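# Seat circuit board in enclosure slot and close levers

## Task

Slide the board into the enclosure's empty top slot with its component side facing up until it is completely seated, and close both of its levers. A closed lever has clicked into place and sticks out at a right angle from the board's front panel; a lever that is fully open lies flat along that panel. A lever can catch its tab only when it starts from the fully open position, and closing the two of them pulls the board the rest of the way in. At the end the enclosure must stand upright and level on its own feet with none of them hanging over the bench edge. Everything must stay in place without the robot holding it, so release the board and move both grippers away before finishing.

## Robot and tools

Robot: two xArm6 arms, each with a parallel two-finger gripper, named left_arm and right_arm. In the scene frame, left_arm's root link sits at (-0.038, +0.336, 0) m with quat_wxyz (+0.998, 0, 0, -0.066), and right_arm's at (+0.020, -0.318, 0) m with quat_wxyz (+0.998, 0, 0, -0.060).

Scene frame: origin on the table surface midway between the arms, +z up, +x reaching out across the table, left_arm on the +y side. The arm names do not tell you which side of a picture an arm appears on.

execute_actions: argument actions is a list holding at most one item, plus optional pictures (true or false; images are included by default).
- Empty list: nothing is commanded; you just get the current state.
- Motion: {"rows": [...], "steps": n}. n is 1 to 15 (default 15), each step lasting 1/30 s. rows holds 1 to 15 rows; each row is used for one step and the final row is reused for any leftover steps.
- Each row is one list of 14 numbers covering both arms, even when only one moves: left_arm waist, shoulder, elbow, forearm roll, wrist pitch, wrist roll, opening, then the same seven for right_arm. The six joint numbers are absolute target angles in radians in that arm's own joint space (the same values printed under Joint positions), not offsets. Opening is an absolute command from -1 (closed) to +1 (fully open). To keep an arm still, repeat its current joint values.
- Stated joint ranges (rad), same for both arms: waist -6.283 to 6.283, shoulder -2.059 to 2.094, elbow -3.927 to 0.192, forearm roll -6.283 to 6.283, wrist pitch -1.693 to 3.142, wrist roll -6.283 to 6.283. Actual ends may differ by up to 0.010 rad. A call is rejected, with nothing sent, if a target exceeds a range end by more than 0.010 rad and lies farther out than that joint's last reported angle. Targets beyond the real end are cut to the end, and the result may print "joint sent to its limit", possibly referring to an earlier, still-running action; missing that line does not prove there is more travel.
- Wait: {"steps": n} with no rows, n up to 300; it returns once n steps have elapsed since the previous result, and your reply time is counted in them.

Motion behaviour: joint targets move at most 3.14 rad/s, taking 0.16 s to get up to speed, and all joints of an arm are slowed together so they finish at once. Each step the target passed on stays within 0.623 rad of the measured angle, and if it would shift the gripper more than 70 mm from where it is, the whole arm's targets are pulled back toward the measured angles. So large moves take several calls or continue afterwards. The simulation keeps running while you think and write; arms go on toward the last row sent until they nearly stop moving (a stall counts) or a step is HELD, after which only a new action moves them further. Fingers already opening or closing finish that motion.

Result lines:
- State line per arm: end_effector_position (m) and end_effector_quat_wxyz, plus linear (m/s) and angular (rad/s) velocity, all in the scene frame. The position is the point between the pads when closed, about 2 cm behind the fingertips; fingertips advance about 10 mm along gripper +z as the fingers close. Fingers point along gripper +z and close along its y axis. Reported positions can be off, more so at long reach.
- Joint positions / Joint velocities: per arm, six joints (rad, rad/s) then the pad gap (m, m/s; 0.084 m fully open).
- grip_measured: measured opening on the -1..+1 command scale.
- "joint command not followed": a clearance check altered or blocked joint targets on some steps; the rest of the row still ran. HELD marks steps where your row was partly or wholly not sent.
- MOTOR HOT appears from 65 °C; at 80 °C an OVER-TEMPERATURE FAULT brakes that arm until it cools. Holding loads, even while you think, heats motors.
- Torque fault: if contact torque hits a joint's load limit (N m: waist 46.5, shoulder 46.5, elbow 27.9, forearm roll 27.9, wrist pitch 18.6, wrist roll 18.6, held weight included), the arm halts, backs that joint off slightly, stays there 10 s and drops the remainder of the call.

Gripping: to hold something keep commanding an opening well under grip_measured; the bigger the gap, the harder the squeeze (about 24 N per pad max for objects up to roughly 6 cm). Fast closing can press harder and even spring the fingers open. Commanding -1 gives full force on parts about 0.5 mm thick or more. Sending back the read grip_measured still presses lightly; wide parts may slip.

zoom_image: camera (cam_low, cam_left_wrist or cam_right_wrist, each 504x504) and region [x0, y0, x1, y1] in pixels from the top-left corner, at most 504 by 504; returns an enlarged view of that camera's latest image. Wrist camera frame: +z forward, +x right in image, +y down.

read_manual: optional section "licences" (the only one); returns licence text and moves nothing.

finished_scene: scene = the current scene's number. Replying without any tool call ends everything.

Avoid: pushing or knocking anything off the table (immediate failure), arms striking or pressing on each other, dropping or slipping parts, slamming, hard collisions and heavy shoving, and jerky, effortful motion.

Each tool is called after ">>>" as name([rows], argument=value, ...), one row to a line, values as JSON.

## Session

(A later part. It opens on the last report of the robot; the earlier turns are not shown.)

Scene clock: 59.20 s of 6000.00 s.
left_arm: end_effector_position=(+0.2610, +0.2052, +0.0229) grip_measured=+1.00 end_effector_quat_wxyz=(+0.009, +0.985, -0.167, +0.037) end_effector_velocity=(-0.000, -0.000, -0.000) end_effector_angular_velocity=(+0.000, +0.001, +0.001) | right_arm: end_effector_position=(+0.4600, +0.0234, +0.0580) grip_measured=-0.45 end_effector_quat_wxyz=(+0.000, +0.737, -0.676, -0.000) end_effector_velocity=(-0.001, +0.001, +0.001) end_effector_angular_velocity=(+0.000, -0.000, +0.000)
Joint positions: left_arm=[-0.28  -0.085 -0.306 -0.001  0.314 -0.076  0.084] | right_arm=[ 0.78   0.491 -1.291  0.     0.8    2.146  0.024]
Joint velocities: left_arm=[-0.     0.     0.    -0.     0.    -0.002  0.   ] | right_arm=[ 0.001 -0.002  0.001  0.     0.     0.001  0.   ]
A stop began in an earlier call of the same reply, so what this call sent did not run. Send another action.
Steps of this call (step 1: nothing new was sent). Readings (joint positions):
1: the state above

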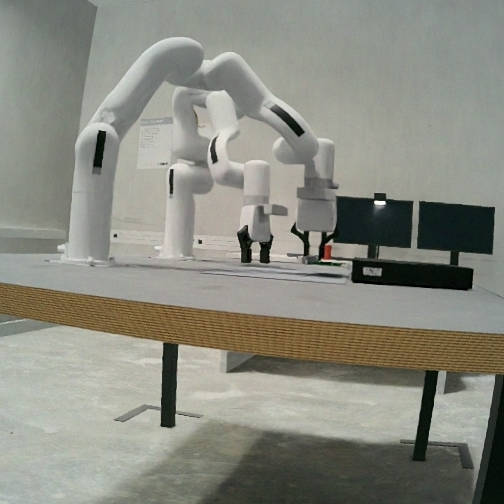

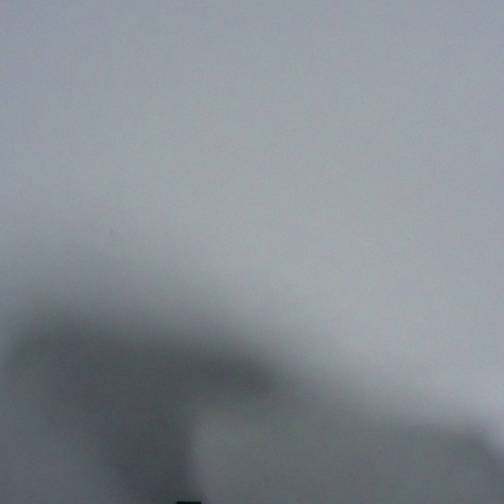

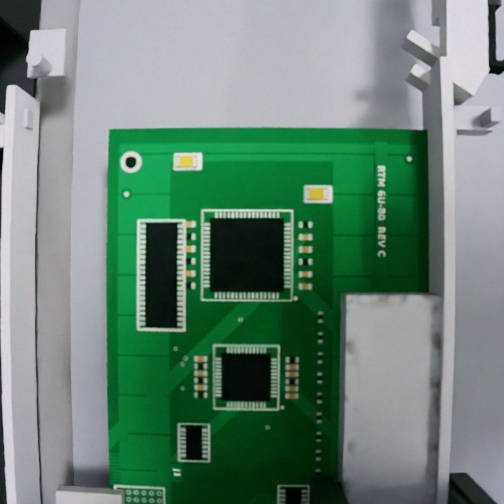

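>>> execute_actions([
  {"rows":[[-0.2,-0.15,-0.3,0,-1.3,0,1,0.78,0.4913,-1.291,0,0.8,2.146,-1]]},
], pictures=false)

>>> execute_actions([
  {"steps":25},
], pictures=false)

>>> execute_actions([
  {"rows":[[-0.2,0.5,-0.2,0,-1.3,0,1,0.78,0.4913,-1.291,0,0.8,2.146,-1]]},
], pictures=false)

>>> execute_actions([
  {"steps":25},
])

Scene clock: 63.20 s of 6000.00 s.
left_arm: end_effector_position=(+0.3822, +0.1788, +0.1314) grip_measured=+1.00 end_effector_quat_wxyz=(+0.064, +0.928, -0.156, +0.331) end_effector_velocity=(+0.220, -0.045, +0.348) end_effector_angular_velocity=(-0.491, -1.450, +0.020) | right_arm: end_effector_position=(+0.4600, +0.0234, +0.0580) grip_measured=-0.45 end_effector_quat_wxyz=(+0.000, +0.737, -0.676, -0.000) end_effector_velocity=(-0.000, +0.000, -0.001) end_effector_angular_velocity=(-0.000, +0.001, -0.002)
Joint positions: left_arm=[-0.226 -0.129 -0.302 -0.    -0.257 -0.025  0.084] | right_arm=[ 0.78   0.491 -1.291  0.     0.8    2.146  0.024]
Joint velocities: left_arm=[ 0.078 -0.064  0.003  0.001 -1.469  0.074  0.   ] | right_arm=[ 0.     0.002 -0.001  0.001 -0.001  0.001 -0.   ]
Steps of this call (steps 1 to 90: nothing new was sent; then 0.50 s passed at rest; steps 91 to 105: all 15 steps of this action). Readings (joint positions):
91: left_arm=[-0.280 -0.085 -0.306 -0.001 0.314 -0.076] | right_arm=[0.780 0.491 -1.291 -0.000 0.800 2.146]
92: left_arm=[-0.280 -0.085 -0.306 -0.001 0.311 -0.076] | right_arm=[0.780 0.491 -1.291 0.000 0.800 2.146]
94: left_arm=[-0.275 -0.088 -0.304 -0.001 0.271 -0.071] | right_arm=[0.780 0.491 -1.291 -0.000 0.800 2.146]
98: left_arm=[-0.251 -0.108 -0.305 -0.001 0.079 -0.049] | right_arm=[0.780 0.491 -1.291 0.000 0.800 2.146]
105: the state above

Scene clock: 64.03 s of 6000.00 s.
left_arm: end_effector_position=(+0.4007, +0.1846, +0.3991) grip_measured=+1.00 end_effector_quat_wxyz=(+0.127, +0.635, -0.106, +0.754) end_effector_velocity=(-0.010, +0.004, +0.021) end_effector_angular_velocity=(-0.028, -0.086, +0.001) | right_arm: end_effector_position=(+0.4600, +0.0234, +0.0580) grip_measured=-0.45 end_effector_quat_wxyz=(+0.000, +0.737, -0.676, -0.000) end_effector_velocity=(-0.000, -0.000, -0.000) end_effector_angular_velocity=(-0.001, +0.001, +0.002)
Joint positions: left_arm=[-0.2   -0.15  -0.3    0.    -1.292 -0.     0.084] | right_arm=[ 0.78   0.491 -1.291 -0.     0.8    2.146  0.024]
Joint velocities: left_arm=[ 0.001  0.001  0.001  0.    -0.092  0.002  0.   ] | right_arm=[-0.     0.     0.    -0.001  0.    -0.001  0.   ]
Steps of this call (steps 1 to 25: the robot went on to your last target). Readings (joint positions):
1: left_arm=[-0.223 -0.131 -0.302 -0.000 -0.307 -0.022] | right_arm=[0.780 0.491 -1.291 -0.000 0.800 2.146]
2: left_arm=[-0.221 -0.133 -0.302 -0.000 -0.356 -0.020] | right_arm=[0.780 0.491 -1.291 0.000 0.800 2.146]
4: left_arm=[-0.217 -0.136 -0.302 -0.000 -0.456 -0.016] | right_arm=[0.780 0.491 -1.291 0.000 0.800 2.146]
8: left_arm=[-0.211 -0.141 -0.301 -0.000 -0.658 -0.011] | right_arm=[0.780 0.491 -1.291 -0.000 0.800 2.146]
25: the state above

Scene clock: 64.53 s of 6000.00 s.
left_arm: end_effector_position=(+0.4026, +0.1840, +0.2244) grip_measured=+1.00 end_effector_quat_wxyz=(+0.104, +0.765, -0.128, +0.623) end_effector_velocity=(-0.067, +0.023, -0.409) end_effector_angular_velocity=(+0.293, +0.853, +0.000) | right_arm: end_effector_position=(+0.4600, +0.0234, +0.0580) grip_measured=-0.45 end_effector_quat_wxyz=(+0.000, +0.737, -0.676, -0.000) end_effector_velocity=(-0.000, -0.001, -0.001) end_effector_angular_velocity=(-0.002, +0.002, -0.001)
Joint positions: left_arm=[-0.2    0.18  -0.249  0.    -1.298 -0.     0.084] | right_arm=[ 0.78   0.491 -1.291 -0.     0.8    2.146  0.024]
Joint velocities: left_arm=[-0.     0.788  0.119  0.    -0.006 -0.001 -0.   ] | right_arm=[-0.001  0.001  0.001 -0.     0.002  0.001  0.   ]
Steps of this call (steps 1 to 15: all 15 steps of this action). Readings (joint positions):
1: left_arm=[-0.200 -0.150 -0.300 0.000 -1.295 -0.000] | right_arm=[0.780 0.491 -1.291 -0.000 0.800 2.146]
2: left_arm=[-0.200 -0.148 -0.300 0.000 -1.296 -0.000] | right_arm=[0.780 0.491 -1.291 0.000 0.800 2.146]
4: left_arm=[-0.200 -0.117 -0.297 -0.000 -1.298 -0.000] | right_arm=[0.780 0.491 -1.291 0.000 0.800 2.146]
8: left_arm=[-0.200 -0.003 -0.276 0.000 -1.297 -0.000] | right_arm=[0.780 0.491 -1.291 -0.000 0.800 2.146]
15: the state above

Scene clock: 65.37 s of 6000.00 s.
left_arm: end_effector_position=(+0.3488, +0.2026, +0.0693) grip_measured=+1.00 end_effector_quat_wxyz=(+0.079, +0.865, -0.145, +0.473) end_effector_velocity=(-0.002, +0.000, -0.002) end_effector_angular_velocity=(+0.003, +0.005, -0.002) | right_arm: end_effector_position=(+0.4600, +0.0234, +0.0580) grip_measured=-0.45 end_effector_quat_wxyz=(+0.000, +0.737, -0.676, -0.000) end_effector_velocity=(-0.001, -0.001, -0.001) end_effector_angular_velocity=(-0.001, +0.002, -0.001)
Joint positions: left_arm=[-0.2    0.499 -0.2   -0.    -1.3    0.     0.084] | right_arm=[ 0.78   0.491 -1.291  0.     0.8    2.146  0.024]
Joint velocities: left_arm=[-0.001  0.005  0.002 -0.    -0.002  0.001  0.   ] | right_arm=[-0.    -0.     0.001  0.     0.001  0.    -0.   ]
Steps of this call (steps 1 to 25: the robot went on to your last target). Readings (joint positions):
1: left_arm=[-0.200 0.206 -0.245 0.000 -1.298 -0.000] | right_arm=[0.780 0.491 -1.291 -0.000 0.800 2.146]
2: left_arm=[-0.200 0.233 -0.241 0.000 -1.298 -0.000] | right_arm=[0.780 0.491 -1.291 0.000 0.800 2.146]
4: left_arm=[-0.200 0.286 -0.233 0.000 -1.299 -0.000] | right_arm=[0.780 0.491 -1.291 0.000 0.800 2.146]
8: left_arm=[-0.200 0.393 -0.216 0.000 -1.299 -0.000] | right_arm=[0.780 0.491 -1.291 -0.000 0.800 2.146]
25: the state above

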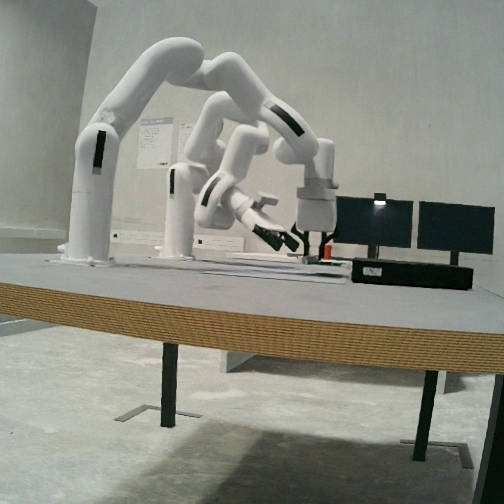

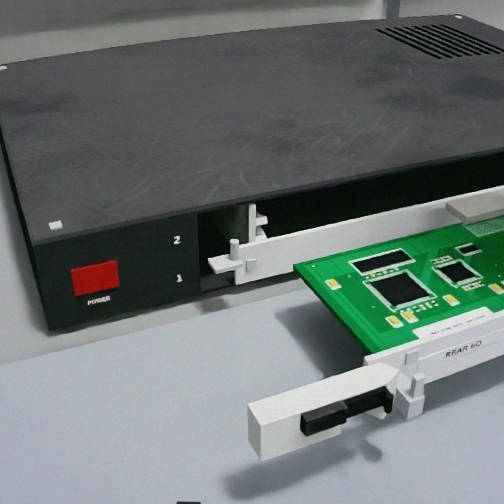

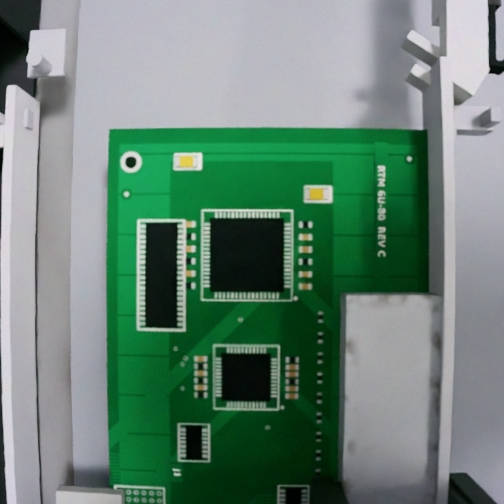

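>>> execute_actions([
  {"rows":[[-0.2,0.5,-0.2,0,-1.3,0,1,0.757,0.5493,-1.3916,0,0.842,2.123,-1]]},
])

>>> zoom_image(camera="cam_left_wrist", region=[200,170,340,310])

>>> zoom_image(camera="cam_low", region=[300,245,380,290])

Scene clock: 69.57 s of 6000.00 s.
left_arm: end_effector_position=(+0.3486, +0.2027, +0.0690) grip_measured=+1.00 end_effector_quat_wxyz=(+0.079, +0.866, -0.145, +0.473) end_effector_velocity=(+0.000, +0.001, -0.000) end_effector_angular_velocity=(-0.000, +0.001, +0.002) | right_arm: end_effector_position=(+0.4838, +0.0253, +0.0599) grip_measured=-0.45 end_effector_quat_wxyz=(+0.000, +0.737, -0.676, -0.000) end_effector_velocity=(+0.004, +0.002, +0.003) end_effector_angular_velocity=(+0.004, -0.006, -0.001)
Joint positions: left_arm=[-0.2    0.5   -0.2    0.    -1.3   -0.     0.084] | right_arm=[ 0.757  0.549 -1.39   0.     0.842  2.123  0.024]
Joint velocities: left_arm=[ 0.001  0.001 -0.    -0.    -0.    -0.001  0.   ] | right_arm=[-0.002  0.003 -0.011 -0.     0.    -0.001  0.   ]
Steps of this call (steps 1 to 15: the robot went on to your last target; steps 16 to 90: nothing new was sent; then 0.70 s passed at rest; steps 91 to 105: all 15 steps of this action). Readings (joint positions):
91: left_arm=[-0.200 0.500 -0.200 -0.000 -1.300 -0.000] | right_arm=[0.780 0.491 -1.291 0.000 0.800 2.146]
92: left_arm=[-0.200 0.500 -0.200 0.000 -1.300 -0.000] | right_arm=[0.780 0.493 -1.293 0.000 0.802 2.145]
94: left_arm=[-0.200 0.500 -0.200 0.000 -1.300 -0.000] | right_arm=[0.773 0.511 -1.324 0.000 0.815 2.138]
98: left_arm=[-0.200 0.500 -0.200 0.000 -1.300 -0.000] | right_arm=[0.759 0.542 -1.380 -0.000 0.836 2.126]
105: the state above

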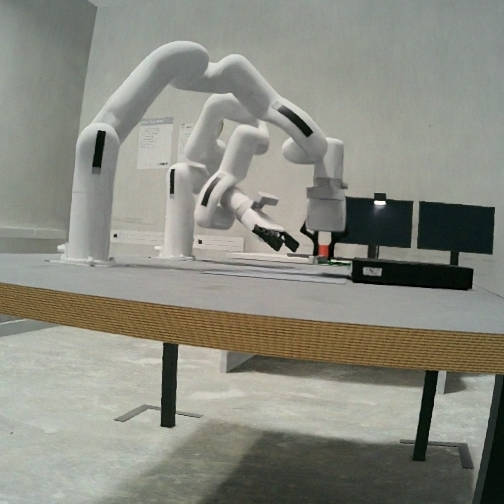

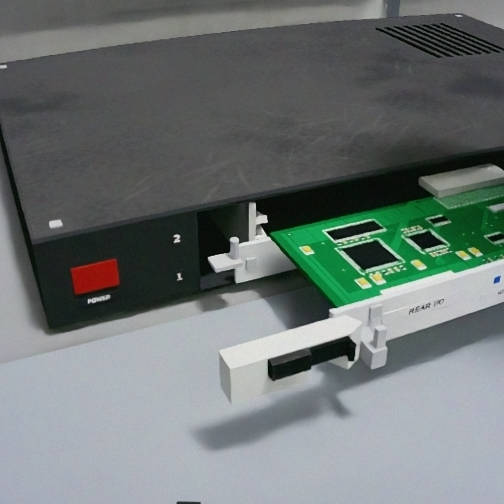

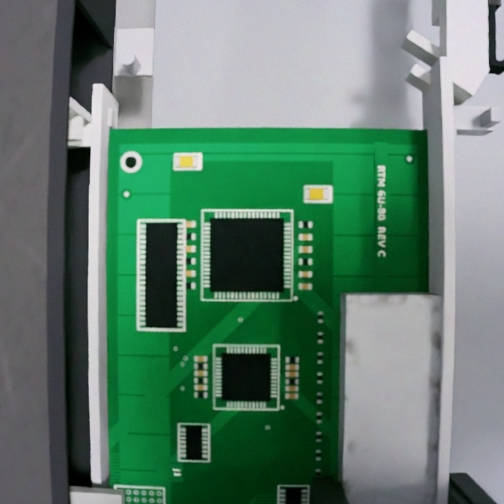

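Region (200, 170, 340, 310) of cam_left_wrist's 504x504 image, scaled by 3.600, with more detail than that image has.

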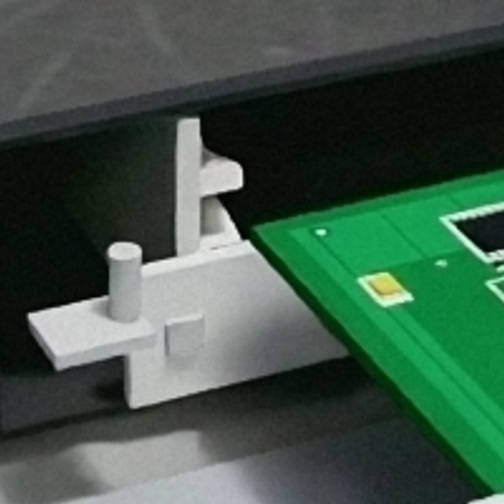

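Region (300, 245, 380, 290) of cam_low's 504x504 image, scaled by 6.300, with more detail than that image has; it fills the top 284 rows of this view, and the rest is white.

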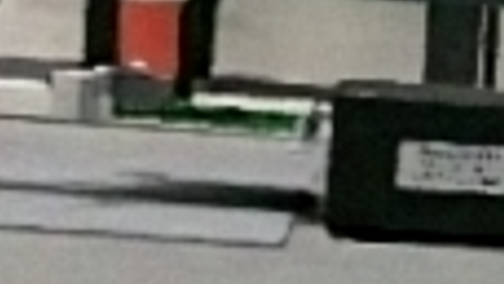

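>>> execute_actions([
  {"rows":[[-0.2,0.5,-0.2,0,-1.3,0,1,0.7545,0.568,-1.4165,0,0.8485,2.12,-1]]},
])

>>> zoom_image(camera="cam_left_wrist", region=[220,180,320,280])

>>> zoom_image(camera="cam_right_wrist", region=[60,60,200,200])

Scene clock: 73.97 s of 6000.00 s.
left_arm: end_effector_position=(+0.3486, +0.2027, +0.0690) grip_measured=+1.00 end_effector_quat_wxyz=(+0.079, +0.866, -0.145, +0.473) end_effector_velocity=(+0.000, -0.000, +0.000) end_effector_angular_velocity=(-0.001, -0.000, +0.000) | right_arm: end_effector_position=(+0.4890, +0.0272, +0.0583) grip_measured=-0.45 end_effector_quat_wxyz=(-0.000, +0.737, -0.676, +0.000) end_effector_velocity=(-0.000, -0.000, -0.000) end_effector_angular_velocity=(-0.001, +0.001, -0.002)
Joint positions: left_arm=[-0.2    0.5   -0.2    0.    -1.3    0.     0.084] | right_arm=[ 0.755  0.568 -1.416  0.     0.848  2.12   0.024]
Joint velocities: left_arm=[-0.    -0.001 -0.     0.     0.    -0.001 -0.   ] | right_arm=[-0.     0.001 -0.    -0.     0.001  0.002  0.   ]
Steps of this call (steps 1 to 15: the robot went on to your last target; steps 16 to 90: nothing new was sent; then 0.90 s passed at rest; steps 91 to 105: all 15 steps of this action). Readings (joint positions):
91: left_arm=[-0.200 0.500 -0.200 0.000 -1.300 0.000] | right_arm=[0.757 0.549 -1.392 0.000 0.842 2.123]
92: left_arm=[-0.200 0.500 -0.200 0.000 -1.300 -0.000] | right_arm=[0.757 0.551 -1.393 0.000 0.843 2.123]
94: left_arm=[-0.200 0.500 -0.200 0.000 -1.300 -0.000] | right_arm=[0.756 0.558 -1.404 0.000 0.845 2.122]
98: left_arm=[-0.200 0.500 -0.200 -0.000 -1.300 -0.000] | right_arm=[0.755 0.566 -1.414 -0.000 0.848 2.120]
105: the state above

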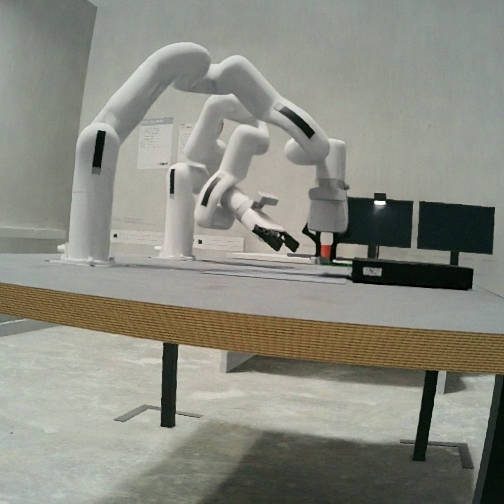

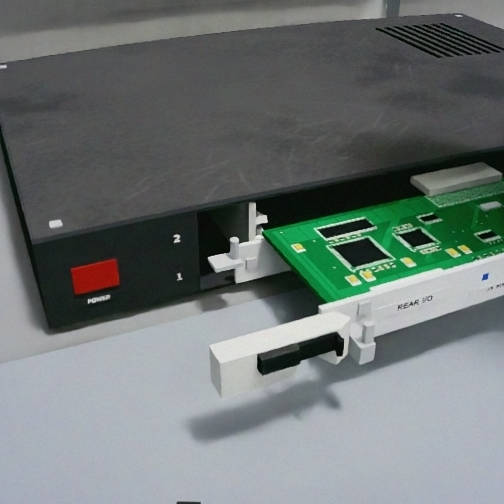

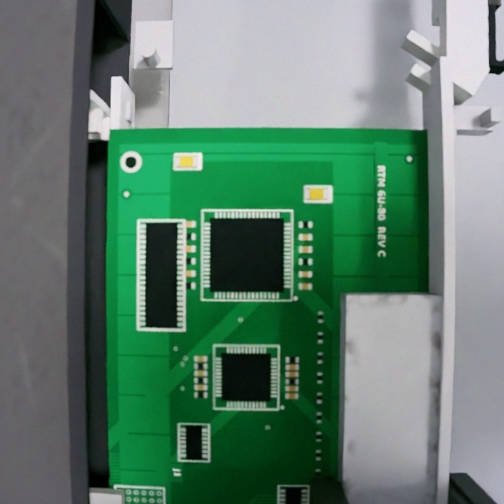

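Region (220, 180, 320, 280) of cam_left_wrist's 504x504 image, scaled by 5.040, with more detail than that image has.

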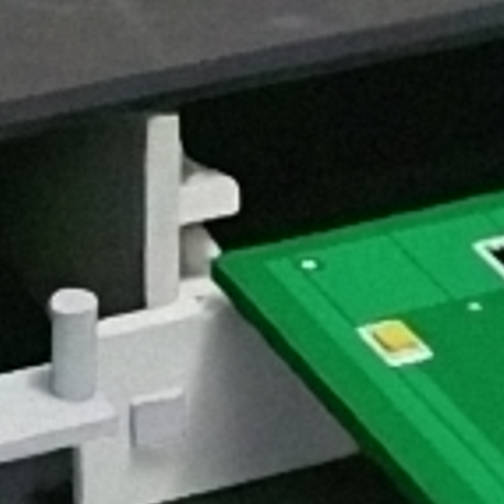

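Region (60, 60, 200, 200) of cam_right_wrist's 504x504 image, scaled by 3.600, with more detail than that image has.

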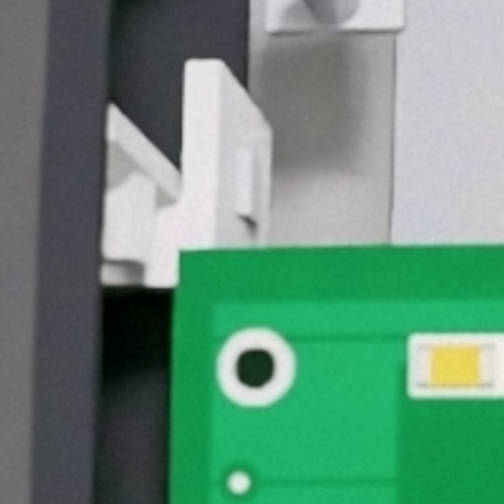

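>>> execute_actions([
  {"rows":[[-0.2,0.5,-0.2,0,-1.3,0,1,0.75,0.581,-1.4385,0,0.8575,2.122,-1],[-0.2,0.5,-0.2,0,-1.3,0,1,0.75,0.581,-1.4385,0,0.8575,2.122,-1],[-0.2,0.5,-0.2,0,-1.3,0,1,0.75,0.581,-1.4385,0,0.8575,2.122,-1],[-0.2,0.5,-0.2,0,-1.3,0,1,0.75,0.581,-1.4385,0,0.8575,2.122,-1],[-0.2,0.5,-0.2,0,-1.3,0,1,0.7455,0.5945,-1.461,0,0.8665,2.12,-1],[-0.2,0.5,-0.2,0,-1.3,0,1,0.7455,0.5945,-1.461,0,0.8665,2.12,-1],[-0.2,0.5,-0.2,0,-1.3,0,1,0.7455,0.5945,-1.461,0,0.8665,2.12,-1],[-0.2,0.5,-0.2,0,-1.3,0,1,0.741,0.608,-1.484,0,0.876,2.116,-1]]},
])

Scene clock: 78.30 s of 6000.00 s.
left_arm: end_effector_position=(+0.3486, +0.2027, +0.0690) grip_measured=+1.00 end_effector_quat_wxyz=(+0.079, +0.866, -0.145, +0.473) end_effector_velocity=(+0.000, -0.000, +0.000) end_effector_angular_velocity=(+0.001, -0.001, -0.000) | right_arm: end_effector_position=(+0.5034, +0.0281, +0.0586) grip_measured=-0.45 end_effector_quat_wxyz=(+0.000, +0.733, -0.680, -0.000) end_effector_velocity=(+0.007, +0.001, +0.001) end_effector_angular_velocity=(-0.001, +0.002, +0.003)
Joint positions: left_arm=[-0.2    0.5   -0.2   -0.    -1.3   -0.     0.084] | right_arm=[ 0.741  0.606 -1.481  0.     0.875  2.117  0.024]
Joint velocities: left_arm=[-0.    -0.001 -0.    -0.     0.001  0.001 -0.   ] | right_arm=[-0.005  0.021 -0.038 -0.     0.019 -0.008  0.   ]
Steps of this call (steps 1 to 15: the robot went on to your last target; steps 16 to 90: nothing new was sent; then 0.83 s passed at rest; steps 91 to 105: all 15 steps of this action). Readings (joint positions):
91: left_arm=[-0.200 0.500 -0.200 -0.000 -1.300 0.000] | right_arm=[0.754 0.568 -1.417 0.000 0.849 2.120]
92: left_arm=[-0.200 0.500 -0.200 0.000 -1.300 0.000] | right_arm=[0.754 0.569 -1.418 0.000 0.849 2.120]
94: left_arm=[-0.200 0.500 -0.200 0.000 -1.300 0.000] | right_arm=[0.753 0.574 -1.427 0.000 0.853 2.121]
98: left_arm=[-0.200 0.500 -0.200 0.000 -1.300 0.000] | right_arm=[0.748 0.586 -1.447 -0.000 0.861 2.121]
105: the state above

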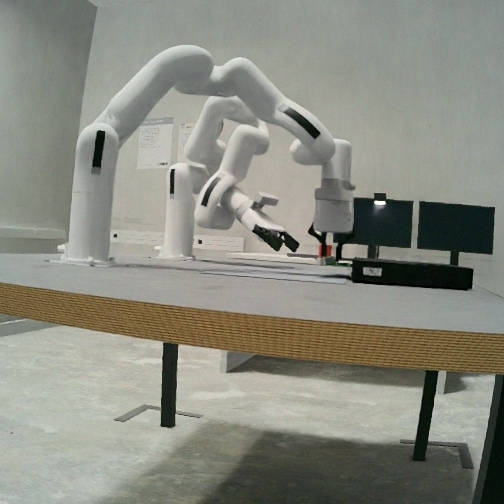

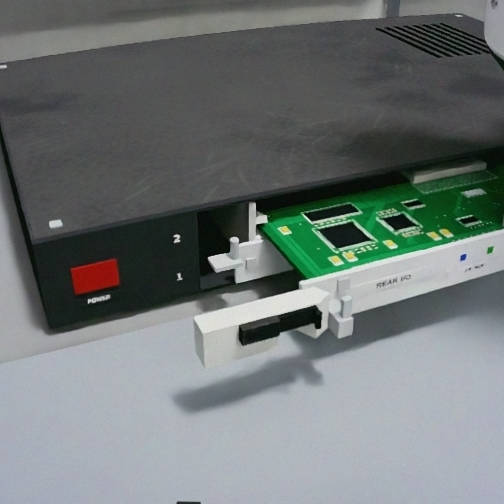

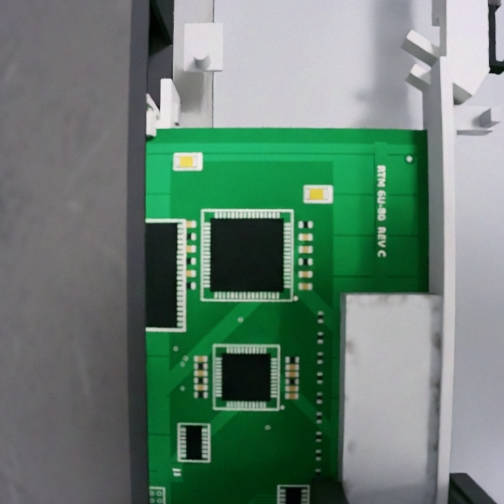

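>>> execute_actions([
  {"rows":[[-0.2,0.5,-0.2,0,-1.3,0,1,0.733,0.634,-1.527,0,0.893,2.108,-1],[-0.2,0.5,-0.2,0,-1.3,0,1,0.733,0.634,-1.527,0,0.893,2.108,-1],[-0.2,0.5,-0.2,0,-1.3,0,1,0.733,0.634,-1.527,0,0.893,2.108,-1],[-0.2,0.5,-0.2,0,-1.3,0,1,0.733,0.634,-1.527,0,0.893,2.108,-1],[-0.2,0.5,-0.2,0,-1.3,0,1,0.733,0.634,-1.527,0,0.893,2.108,-1],[-0.2,0.5,-0.2,0,-1.3,0,1,0.7255,0.66,-1.571,0,0.911,2.10,-1]]},
])

>>> execute_actions([
  {"steps":8,"rows":[[-0.2,0.0,-0.6,0,-1.3,0,-1,0.7255,0.66,-1.571,0,0.911,2.10,-0.2]]},
], pictures=false)

>>> execute_actions([
  {"rows":[[-0.2,0.0,-0.8,0,-1.3,0,-1,0.7255,0.585,-1.585,0,1.0,2.10,-0.2]]},
])

Scene clock: 84.77 s of 6000.00 s.
left_arm: end_effector_position=(+0.3486, +0.2027, +0.0690) grip_measured=+1.00 end_effector_quat_wxyz=(+0.079, +0.866, -0.145, +0.473) end_effector_velocity=(+0.000, +0.000, -0.000) end_effector_angular_velocity=(-0.000, +0.001, +0.000) | right_arm: end_effector_position=(+0.5211, +0.0295, +0.0584) grip_measured=-0.45 end_effector_quat_wxyz=(+0.001, +0.734, -0.679, -0.000) end_effector_velocity=(+0.004, +0.001, +0.000) end_effector_angular_velocity=(-0.001, +0.002, +0.000)
Joint positions: left_arm=[-0.2    0.5   -0.2    0.    -1.3   -0.     0.084] | right_arm=[ 0.726  0.658 -1.568  0.     0.911  2.1    0.024]
Joint velocities: left_arm=[-0.    -0.    -0.    -0.     0.001 -0.    -0.   ] | right_arm=[-0.003  0.014 -0.026  0.001  0.014 -0.004  0.   ]
Steps of this call (steps 1 to 15: the robot went on to your last target; steps 16 to 90: nothing new was sent; then 2.97 s passed at rest; steps 91 to 105: all 15 steps of this action). Readings (joint positions):
91: left_arm=[-0.200 0.500 -0.200 -0.000 -1.300 0.000] | right_arm=[0.741 0.608 -1.484 -0.000 0.876 2.116]
92: left_arm=[-0.200 0.500 -0.200 -0.000 -1.300 0.000] | right_arm=[0.741 0.609 -1.486 0.000 0.877 2.115]
94: left_arm=[-0.200 0.500 -0.200 -0.000 -1.300 0.000] | right_arm=[0.738 0.620 -1.503 0.000 0.884 2.112]
98: left_arm=[-0.200 0.500 -0.200 0.000 -1.300 -0.000] | right_arm=[0.732 0.637 -1.533 0.000 0.896 2.107]
105: the state above

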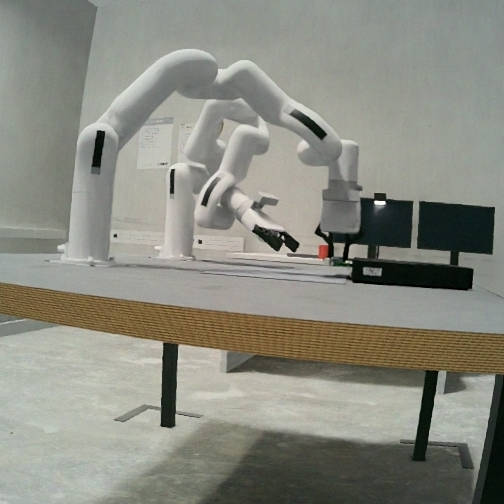

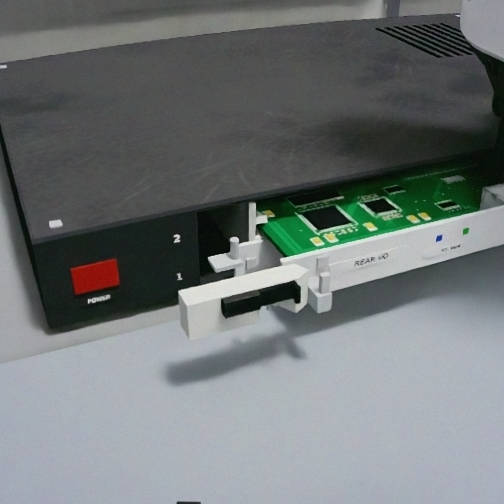

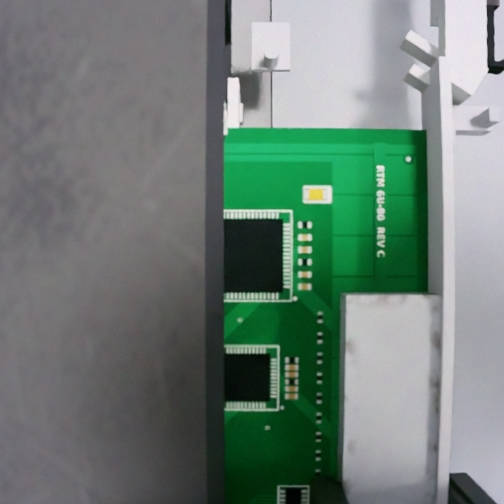

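Scene clock: 85.03 s of 6000.00 s.
left_arm: end_effector_position=(+0.3975, +0.1858, +0.1383) grip_measured=-0.04 end_effector_quat_wxyz=(+0.093, +0.816, -0.137, +0.554) end_effector_velocity=(+0.196, -0.068, +0.347) end_effector_angular_velocity=(-0.290, -0.836, -0.001) | right_arm: end_effector_position=(+0.5236, +0.0303, +0.0605) grip_measured=-0.22 end_effector_quat_wxyz=(-0.002, +0.733, -0.680, +0.001) end_effector_velocity=(-0.008, -0.004, -0.010) end_effector_angular_velocity=(-0.016, +0.023, +0.003)
Joint positions: left_arm=[-0.2    0.393 -0.286 -0.    -1.3    0.     0.042] | right_arm=[ 0.725  0.659 -1.573 -0.     0.909  2.1    0.034]
Joint velocities: left_arm=[-0.001 -0.502 -0.385  0.     0.003 -0.001 -0.182] | right_arm=[ 0.002  0.007  0.014  0.     0.007 -0.002  0.007]
Steps of this call (steps 1 to 8: all 8 steps of this action). Readings (joint positions):
1: left_arm=[-0.200 0.500 -0.200 -0.000 -1.300 -0.000] | right_arm=[0.726 0.659 -1.569 0.000 0.912 2.100]
2: left_arm=[-0.200 0.498 -0.201 0.000 -1.300 -0.000] | right_arm=[0.726 0.659 -1.569 0.000 0.912 2.100]
4: left_arm=[-0.200 0.469 -0.223 0.000 -1.299 -0.000] | right_arm=[0.726 0.660 -1.571 -0.000 0.910 2.100]
8: the state above

Scene clock: 85.53 s of 6000.00 s.
left_arm: end_effector_position=(+0.4730, +0.1597, +0.3302) grip_measured=-1.00 end_effector_quat_wxyz=(+0.121, +0.674, -0.113, +0.720) end_effector_velocity=(+0.074, -0.025, +0.410) end_effector_angular_velocity=(-0.279, -0.810, -0.000) | right_arm: end_effector_position=(+0.5190, +0.0274, +0.1015) grip_measured=-0.22 end_effector_quat_wxyz=(+0.002, +0.734, -0.680, -0.000) end_effector_velocity=(+0.004, +0.002, +0.010) end_effector_angular_velocity=(+0.008, -0.012, -0.001)
Joint positions: left_arm=[-0.2    0.197 -0.534 -0.    -1.3    0.     0.   ] | right_arm=[ 0.725  0.587 -1.583  0.     1.     2.1    0.035]
Joint velocities: left_arm=[-0.    -0.366 -0.492 -0.     0.     0.     0.   ] | right_arm=[-0.    -0.01  -0.011 -0.     0.007  0.001  0.   ]
Steps of this call (steps 1 to 15: all 15 steps of this action). Readings (joint positions):
1: left_arm=[-0.200 0.376 -0.299 -0.000 -1.300 -0.000] | right_arm=[0.725 0.659 -1.573 -0.000 0.910 2.100]
2: left_arm=[-0.200 0.360 -0.314 0.000 -1.300 0.000] | right_arm=[0.725 0.658 -1.572 -0.000 0.913 2.100]
4: left_arm=[-0.200 0.335 -0.348 -0.000 -1.300 0.000] | right_arm=[0.725 0.637 -1.571 0.000 0.945 2.100]
8: left_arm=[-0.200 0.284 -0.417 -0.000 -1.300 0.000] | right_arm=[0.725 0.589 -1.590 -0.000 0.987 2.100]
15: the state above

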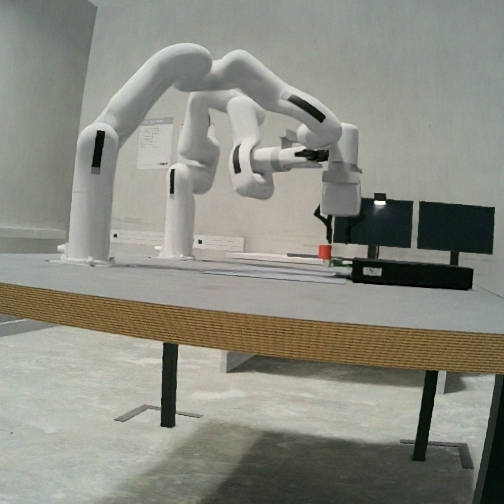

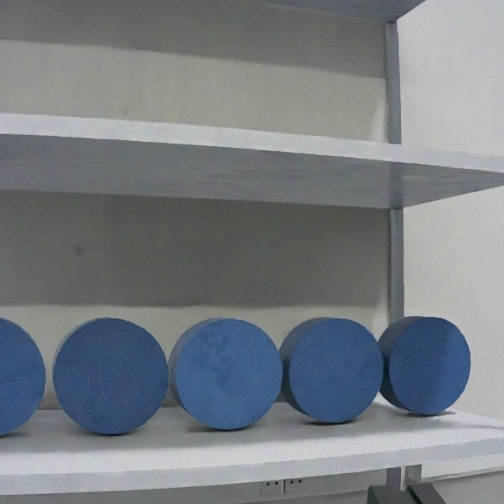

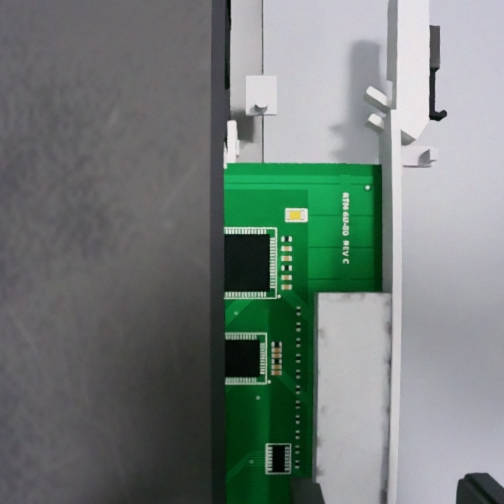

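>>> execute_actions([
  {"rows":[[-0.127,0.2,-1.269,0,0.88,1.237,0,0.492,0.25,-1.196,0,0.9,-1.273,0]]},
], pictures=false)

>>> execute_actions([
  {"steps":50},
], pictures=false)

>>> execute_actions([
  {"rows":[[-0.127,0.389,-1.269,0,0.88,1.237,0,0.492,0.34,-1.196,0,0.856,-1.273,0]]},
])

Scene clock: 92.60 s of 6000.00 s.
left_arm: end_effector_position=(+0.6015, +0.1524, +0.5205) grip_measured=-0.01 end_effector_quat_wxyz=(-0.126, +0.603, -0.291, +0.732) end_effector_velocity=(+0.254, -0.015, -0.281) end_effector_angular_velocity=(+2.112, +0.936, +0.267) | right_arm: end_effector_position=(+0.5221, -0.0949, +0.1382) grip_measured=-0.01 end_effector_quat_wxyz=(-0.014, +0.886, -0.463, +0.011) end_effector_velocity=(-0.032, -0.237, +0.054) end_effector_angular_velocity=(-0.057, -0.107, +2.224)
Joint positions: left_arm=[-0.147  0.143 -1.137 -0.    -0.68   0.62   0.044] | right_arm=[ 0.538  0.317 -1.274 -0.     0.92   1.381  0.044]
Joint velocities: left_arm=[ 0.083  0.225 -0.525 -0.     1.782  1.781  0.   ] | right_arm=[-0.371 -0.527  0.606 -0.    -0.154 -2.597  0.   ]
Steps of this call (steps 1 to 45: the robot went on to your last target; steps 46 to 110: nothing new was sent; then 2.90 s passed at rest; steps 111 to 125: all 15 steps of this action). Readings (joint positions):
111: left_arm=[-0.200 0.000 -0.800 -0.000 -1.300 0.000] | right_arm=[0.725 0.585 -1.585 -0.000 1.000 2.100]
112: left_arm=[-0.200 0.001 -0.802 0.000 -1.297 0.003] | right_arm=[0.725 0.584 -1.583 0.000 0.999 2.097]
114: left_arm=[-0.196 0.013 -0.830 0.000 -1.257 0.044] | right_arm=[0.713 0.564 -1.558 0.000 0.993 2.056]
118: left_arm=[-0.174 0.071 -0.968 -0.000 -1.067 0.233] | right_arm=[0.641 0.464 -1.446 -0.000 0.964 1.865]
125: the state above

Scene clock: 94.27 s of 6000.00 s.
left_arm: end_effector_position=(+0.5115, +0.1903, +0.2057) grip_measured=-0.01 end_effector_quat_wxyz=(-0.044, +0.730, -0.677, +0.083) end_effector_velocity=(-0.000, +0.000, -0.001) end_effector_angular_velocity=(+0.001, +0.002, -0.000) | right_arm: end_effector_position=(+0.5165, -0.1244, +0.1442) grip_measured=-0.01 end_effector_quat_wxyz=(+0.010, +0.680, +0.733, +0.021) end_effector_velocity=(-0.002, +0.001, -0.000) end_effector_angular_velocity=(-0.001, +0.004, +0.003)
Joint positions: left_arm=[-0.127  0.2   -1.269 -0.     0.88   1.237  0.044] | right_arm=[ 0.492  0.25  -1.196  0.     0.9   -1.273  0.044]
Joint velocities: left_arm=[ 0.     0.001 -0.    -0.     0.001  0.001 -0.   ] | right_arm=[ 0.002 -0.001  0.002  0.     0.003 -0.001  0.   ]
Steps of this call (steps 1 to 50: the robot went on to your last target). Readings (joint positions):
1: left_arm=[-0.145 0.151 -1.154 -0.000 -0.620 0.680] | right_arm=[0.527 0.301 -1.255 -0.000 0.916 1.293]
2: left_arm=[-0.143 0.157 -1.168 -0.000 -0.560 0.740] | right_arm=[0.517 0.287 -1.240 -0.000 0.912 1.205]
4: left_arm=[-0.139 0.167 -1.192 -0.000 -0.441 0.852] | right_arm=[0.504 0.268 -1.218 -0.000 0.906 1.027]
8: left_arm=[-0.134 0.180 -1.222 -0.000 -0.209 1.007] | right_arm=[0.495 0.255 -1.201 0.000 0.901 0.675]
50: the state above

Scene clock: 94.77 s of 6000.00 s.
left_arm: end_effector_position=(+0.4914, +0.1956, +0.1022) grip_measured=-0.01 end_effector_quat_wxyz=(-0.001, +0.733, -0.680, +0.002) end_effector_velocity=(+0.012, -0.003, +0.005) end_effector_angular_velocity=(-0.006, -0.022, +0.002) | right_arm: end_effector_position=(+0.5153, -0.1248, +0.1012) grip_measured=-0.01 end_effector_quat_wxyz=(+0.001, +0.680, +0.733, +0.001) end_effector_velocity=(-0.004, -0.002, -0.008) end_effector_angular_velocity=(-0.005, +0.014, -0.000)
Joint positions: left_arm=[-0.127  0.385 -1.27  -0.     0.88   1.237  0.044] | right_arm=[ 0.492  0.338 -1.197 -0.     0.856 -1.273  0.044]
Joint velocities: left_arm=[ 0.001  0.016 -0.033 -0.    -0.006 -0.002  0.   ] | right_arm=[-0.001  0.009  0.009  0.    -0.003 -0.001 -0.   ]
Steps of this call (steps 1 to 15: all 15 steps of this action). Readings (joint positions):
1: left_arm=[-0.127 0.200 -1.269 -0.000 0.880 1.237] | right_arm=[0.492 0.250 -1.196 0.000 0.900 -1.273]
2: left_arm=[-0.127 0.202 -1.270 -0.000 0.880 1.237] | right_arm=[0.492 0.252 -1.196 -0.000 0.898 -1.273]
4: left_arm=[-0.127 0.232 -1.277 -0.000 0.878 1.237] | right_arm=[0.492 0.278 -1.201 -0.000 0.883 -1.273]
8: left_arm=[-0.127 0.331 -1.264 0.000 0.881 1.237] | right_arm=[0.492 0.333 -1.190 0.000 0.863 -1.273]
15: the state above

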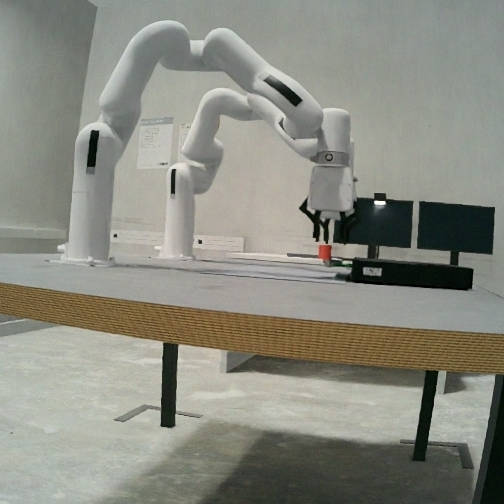

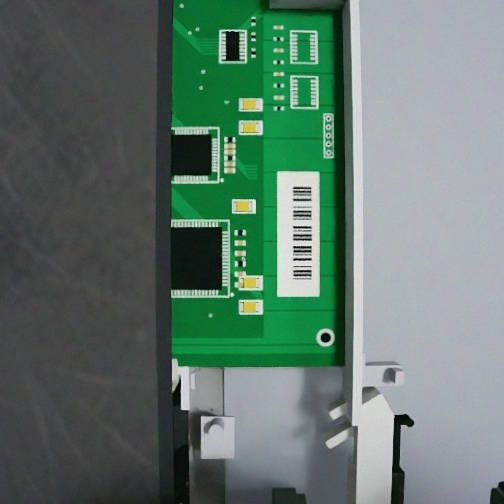

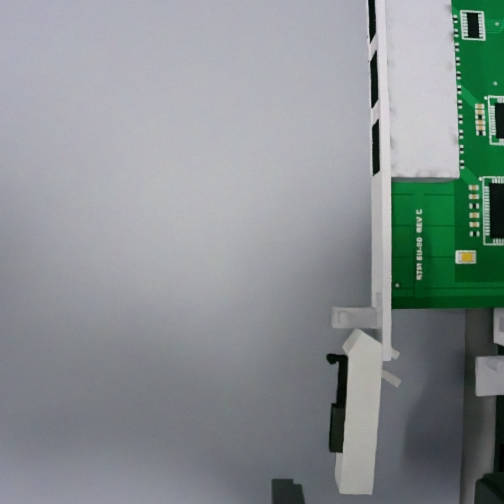

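>>> execute_actions([
  {"rows":[[-0.109,0.434,-1.214,0,0.78,1.255,0,0.5085,0.406,-1.171,0,0.765,-1.2565,0]]},
], pictures=false)

>>> execute_actions([
  {"rows":[[-0.109,0.434,-1.214,0,0.78,1.255,-0.7,0.5085,0.406,-1.171,0,0.765,-1.2565,-0.7]]},
])

Scene clock: 100.07 s of 6000.00 s.
left_arm: end_effector_position=(+0.4874, +0.2067, +0.0634) grip_measured=-0.01 end_effector_quat_wxyz=(-0.001, +0.733, -0.680, +0.001) end_effector_velocity=(-0.005, +0.002, -0.007) end_effector_angular_velocity=(+0.003, +0.013, -0.002) | right_arm: end_effector_position=(+0.5119, -0.1169, +0.0635) grip_measured=-0.01 end_effector_quat_wxyz=(+0.000, +0.680, +0.733, +0.001) end_effector_velocity=(-0.004, -0.001, -0.007) end_effector_angular_velocity=(-0.004, +0.011, +0.001)
Joint positions: left_arm=[-0.109  0.433 -1.216 -0.     0.78   1.255  0.044] | right_arm=[ 0.508  0.405 -1.172 -0.     0.765 -1.257  0.044]
Joint velocities: left_arm=[ 0.001  0.005  0.013  0.    -0.005  0.003 -0.   ] | right_arm=[ 0.001  0.007  0.01   0.    -0.006  0.    -0.   ]
Steps of this call (steps 1 to 15: the robot went on to your last target; steps 16 to 90: nothing new was sent; then 1.80 s passed at rest; steps 91 to 105: all 15 steps of this action). Readings (joint positions):
91: left_arm=[-0.127 0.389 -1.269 -0.000 0.880 1.237] | right_arm=[0.492 0.340 -1.196 -0.000 0.856 -1.273]
92: left_arm=[-0.127 0.390 -1.268 -0.000 0.877 1.238] | right_arm=[0.492 0.341 -1.196 -0.000 0.853 -1.272]
94: left_arm=[-0.122 0.401 -1.255 -0.000 0.844 1.243] | right_arm=[0.497 0.360 -1.192 -0.000 0.822 -1.267]
98: left_arm=[-0.111 0.432 -1.215 0.000 0.795 1.253] | right_arm=[0.507 0.402 -1.169 0.000 0.778 -1.259]
105: the state above

Scene clock: 100.57 s of 6000.00 s.
left_arm: end_effector_position=(+0.4868, +0.2070, +0.0623) grip_measured=-0.72 end_effector_quat_wxyz=(-0.000, +0.733, -0.680, +0.000) end_effector_velocity=(-0.001, -0.000, +0.000) end_effector_angular_velocity=(+0.000, +0.001, +0.001) | right_arm: end_effector_position=(+0.5113, -0.1171, +0.0625) grip_measured=-0.72 end_effector_quat_wxyz=(+0.000, +0.680, +0.733, +0.000) end_effector_velocity=(-0.000, -0.001, -0.000) end_effector_angular_velocity=(-0.000, +0.002, -0.002)
Joint positions: left_arm=[-0.109  0.434 -1.214  0.     0.78   1.255  0.013] | right_arm=[ 0.508  0.406 -1.171 -0.     0.765 -1.256  0.012]
Joint velocities: left_arm=[-0.    -0.001  0.001 -0.     0.002 -0.001 -0.   ] | right_arm=[-0.001 -0.     0.     0.001  0.002  0.001 -0.   ]
Steps of this call (steps 1 to 15: all 15 steps of this action). Readings (joint positions):
1: left_arm=[-0.109 0.433 -1.215 -0.000 0.780 1.255] | right_arm=[0.508 0.405 -1.172 -0.000 0.765 -1.257]
2: left_arm=[-0.109 0.433 -1.215 -0.000 0.780 1.255] | right_arm=[0.508 0.405 -1.172 -0.000 0.765 -1.257]
4: left_arm=[-0.109 0.434 -1.214 -0.000 0.780 1.255] | right_arm=[0.508 0.406 -1.171 -0.000 0.765 -1.257]
8: left_arm=[-0.109 0.434 -1.214 0.000 0.780 1.255] | right_arm=[0.508 0.406 -1.171 -0.000 0.765 -1.256]
15: the state above

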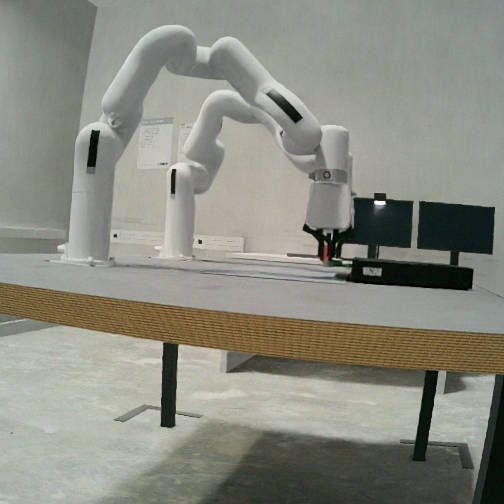

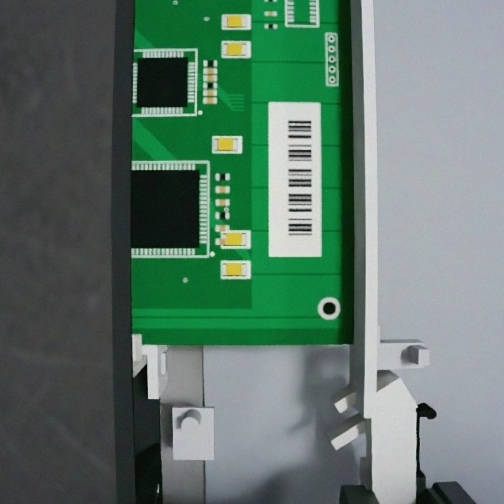

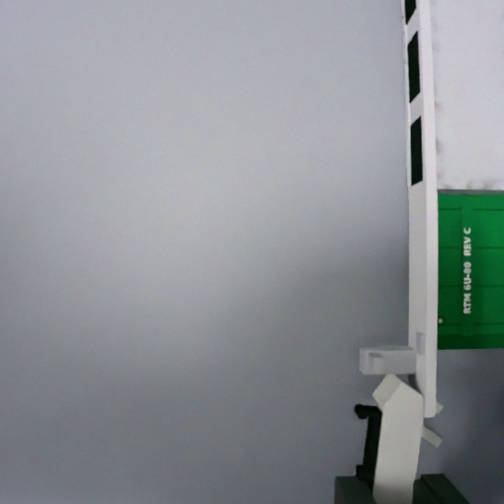

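>>> execute_actions([
  {"steps":10,"rows":[[-0.1,0.482,-1.29,0,0.808,1.264,-0.7,0.498,0.46,-1.254,0,0.794,-1.267,-0.7]]},
], pictures=false)

>>> execute_actions([
  {"rows":[[-0.0907,0.5315,-1.369,0,0.8375,1.273,-0.7,0.4883,0.5115,-1.336,0,0.8245,-1.277,-0.7]]},
])

Scene clock: 104.90 s of 6000.00 s.
left_arm: end_effector_position=(+0.4992, +0.2080, +0.0610) grip_measured=-0.71 end_effector_quat_wxyz=(+0.003, +0.733, -0.681, -0.005) end_effector_velocity=(+0.033, +0.003, +0.003) end_effector_angular_velocity=(-0.009, -0.055, +0.011) | right_arm: end_effector_position=(+0.5256, -0.1162, +0.0612) grip_measured=-0.71 end_effector_quat_wxyz=(-0.003, +0.680, +0.733, -0.005) end_effector_velocity=(+0.033, +0.001, +0.002) end_effector_angular_velocity=(+0.016, -0.048, -0.011)
Joint positions: left_arm=[-0.102  0.478 -1.283 -0.     0.815  1.264  0.013] | right_arm=[ 0.5    0.455 -1.247  0.001  0.804 -1.267  0.013]
Joint velocities: left_arm=[ 0.018  0.053 -0.08   0.005 -0.029  0.003 -0.001] | right_arm=[-0.019  0.059 -0.086 -0.004 -0.023 -0.006 -0.001]
Steps of this call (steps 1 to 15: the robot went on to your last target; steps 16 to 90: nothing new was sent; then 1.00 s passed at rest; steps 91 to 100: all 10 steps of this action). Readings (joint positions):
91: left_arm=[-0.109 0.434 -1.214 0.000 0.780 1.255] | right_arm=[0.508 0.406 -1.171 0.000 0.765 -1.257]
92: left_arm=[-0.109 0.435 -1.216 -0.000 0.781 1.255] | right_arm=[0.508 0.408 -1.173 0.000 0.766 -1.257]
94: left_arm=[-0.106 0.452 -1.242 -0.000 0.794 1.259] | right_arm=[0.505 0.425 -1.201 -0.000 0.778 -1.261]
98: left_arm=[-0.103 0.474 -1.275 -0.001 0.817 1.263] | right_arm=[0.501 0.450 -1.238 0.001 0.804 -1.266]
100: the state above

Scene clock: 105.40 s of 6000.00 s.
left_arm: end_effector_position=(+0.5192, +0.2096, +0.0614) grip_measured=-0.71 end_effector_quat_wxyz=(+0.001, +0.733, -0.680, -0.002) end_effector_velocity=(+0.000, +0.000, +0.000) end_effector_angular_velocity=(+0.000, +0.003, -0.001) | right_arm: end_effector_position=(+0.5462, -0.1148, +0.0613) grip_measured=-0.71 end_effector_quat_wxyz=(-0.002, +0.680, +0.733, -0.003) end_effector_velocity=(+0.001, -0.000, +0.001) end_effector_angular_velocity=(-0.001, +0.001, +0.001)
Joint positions: left_arm=[-0.091  0.531 -1.368 -0.     0.841  1.273  0.013] | right_arm=[ 0.489  0.511 -1.335  0.     0.831 -1.277  0.013]
Joint velocities: left_arm=[ 0.     0.002 -0.005 -0.     0.006  0.002  0.   ] | right_arm=[-0.002  0.002 -0.008 -0.     0.007 -0.002  0.   ]
Steps of this call (steps 1 to 15: all 15 steps of this action). Readings (joint positions):
1: left_arm=[-0.101 0.480 -1.285 -0.000 0.815 1.264] | right_arm=[0.499 0.457 -1.249 0.000 0.803 -1.267]
2: left_arm=[-0.101 0.482 -1.289 -0.000 0.816 1.264] | right_arm=[0.499 0.459 -1.253 0.000 0.804 -1.267]
4: left_arm=[-0.098 0.499 -1.316 -0.000 0.830 1.268] | right_arm=[0.496 0.477 -1.281 0.001 0.819 -1.271]
8: left_arm=[-0.091 0.527 -1.361 0.000 0.837 1.272] | right_arm=[0.489 0.506 -1.328 -0.000 0.827 -1.276]
15: the state above

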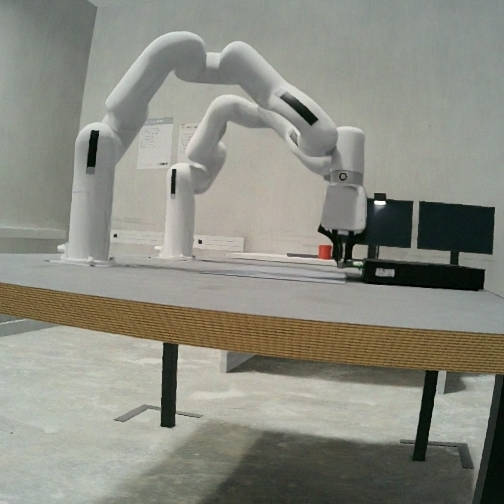

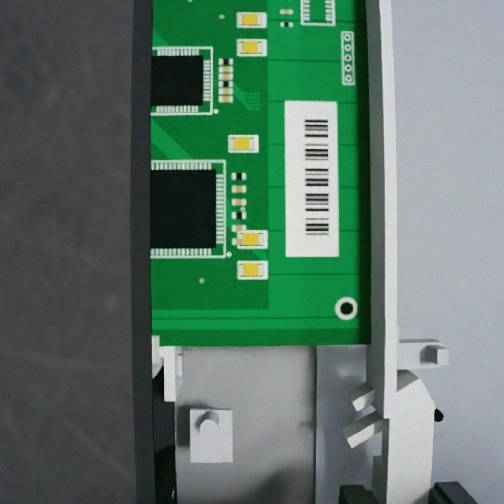

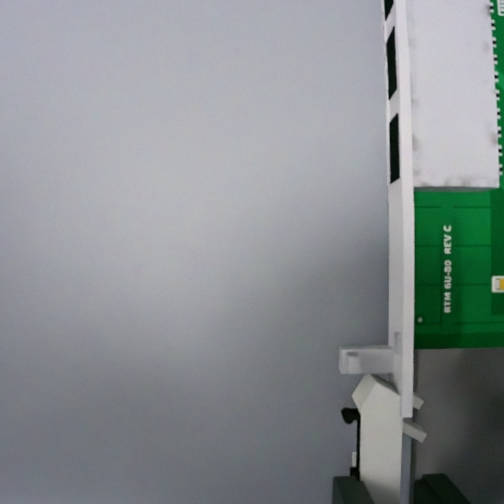

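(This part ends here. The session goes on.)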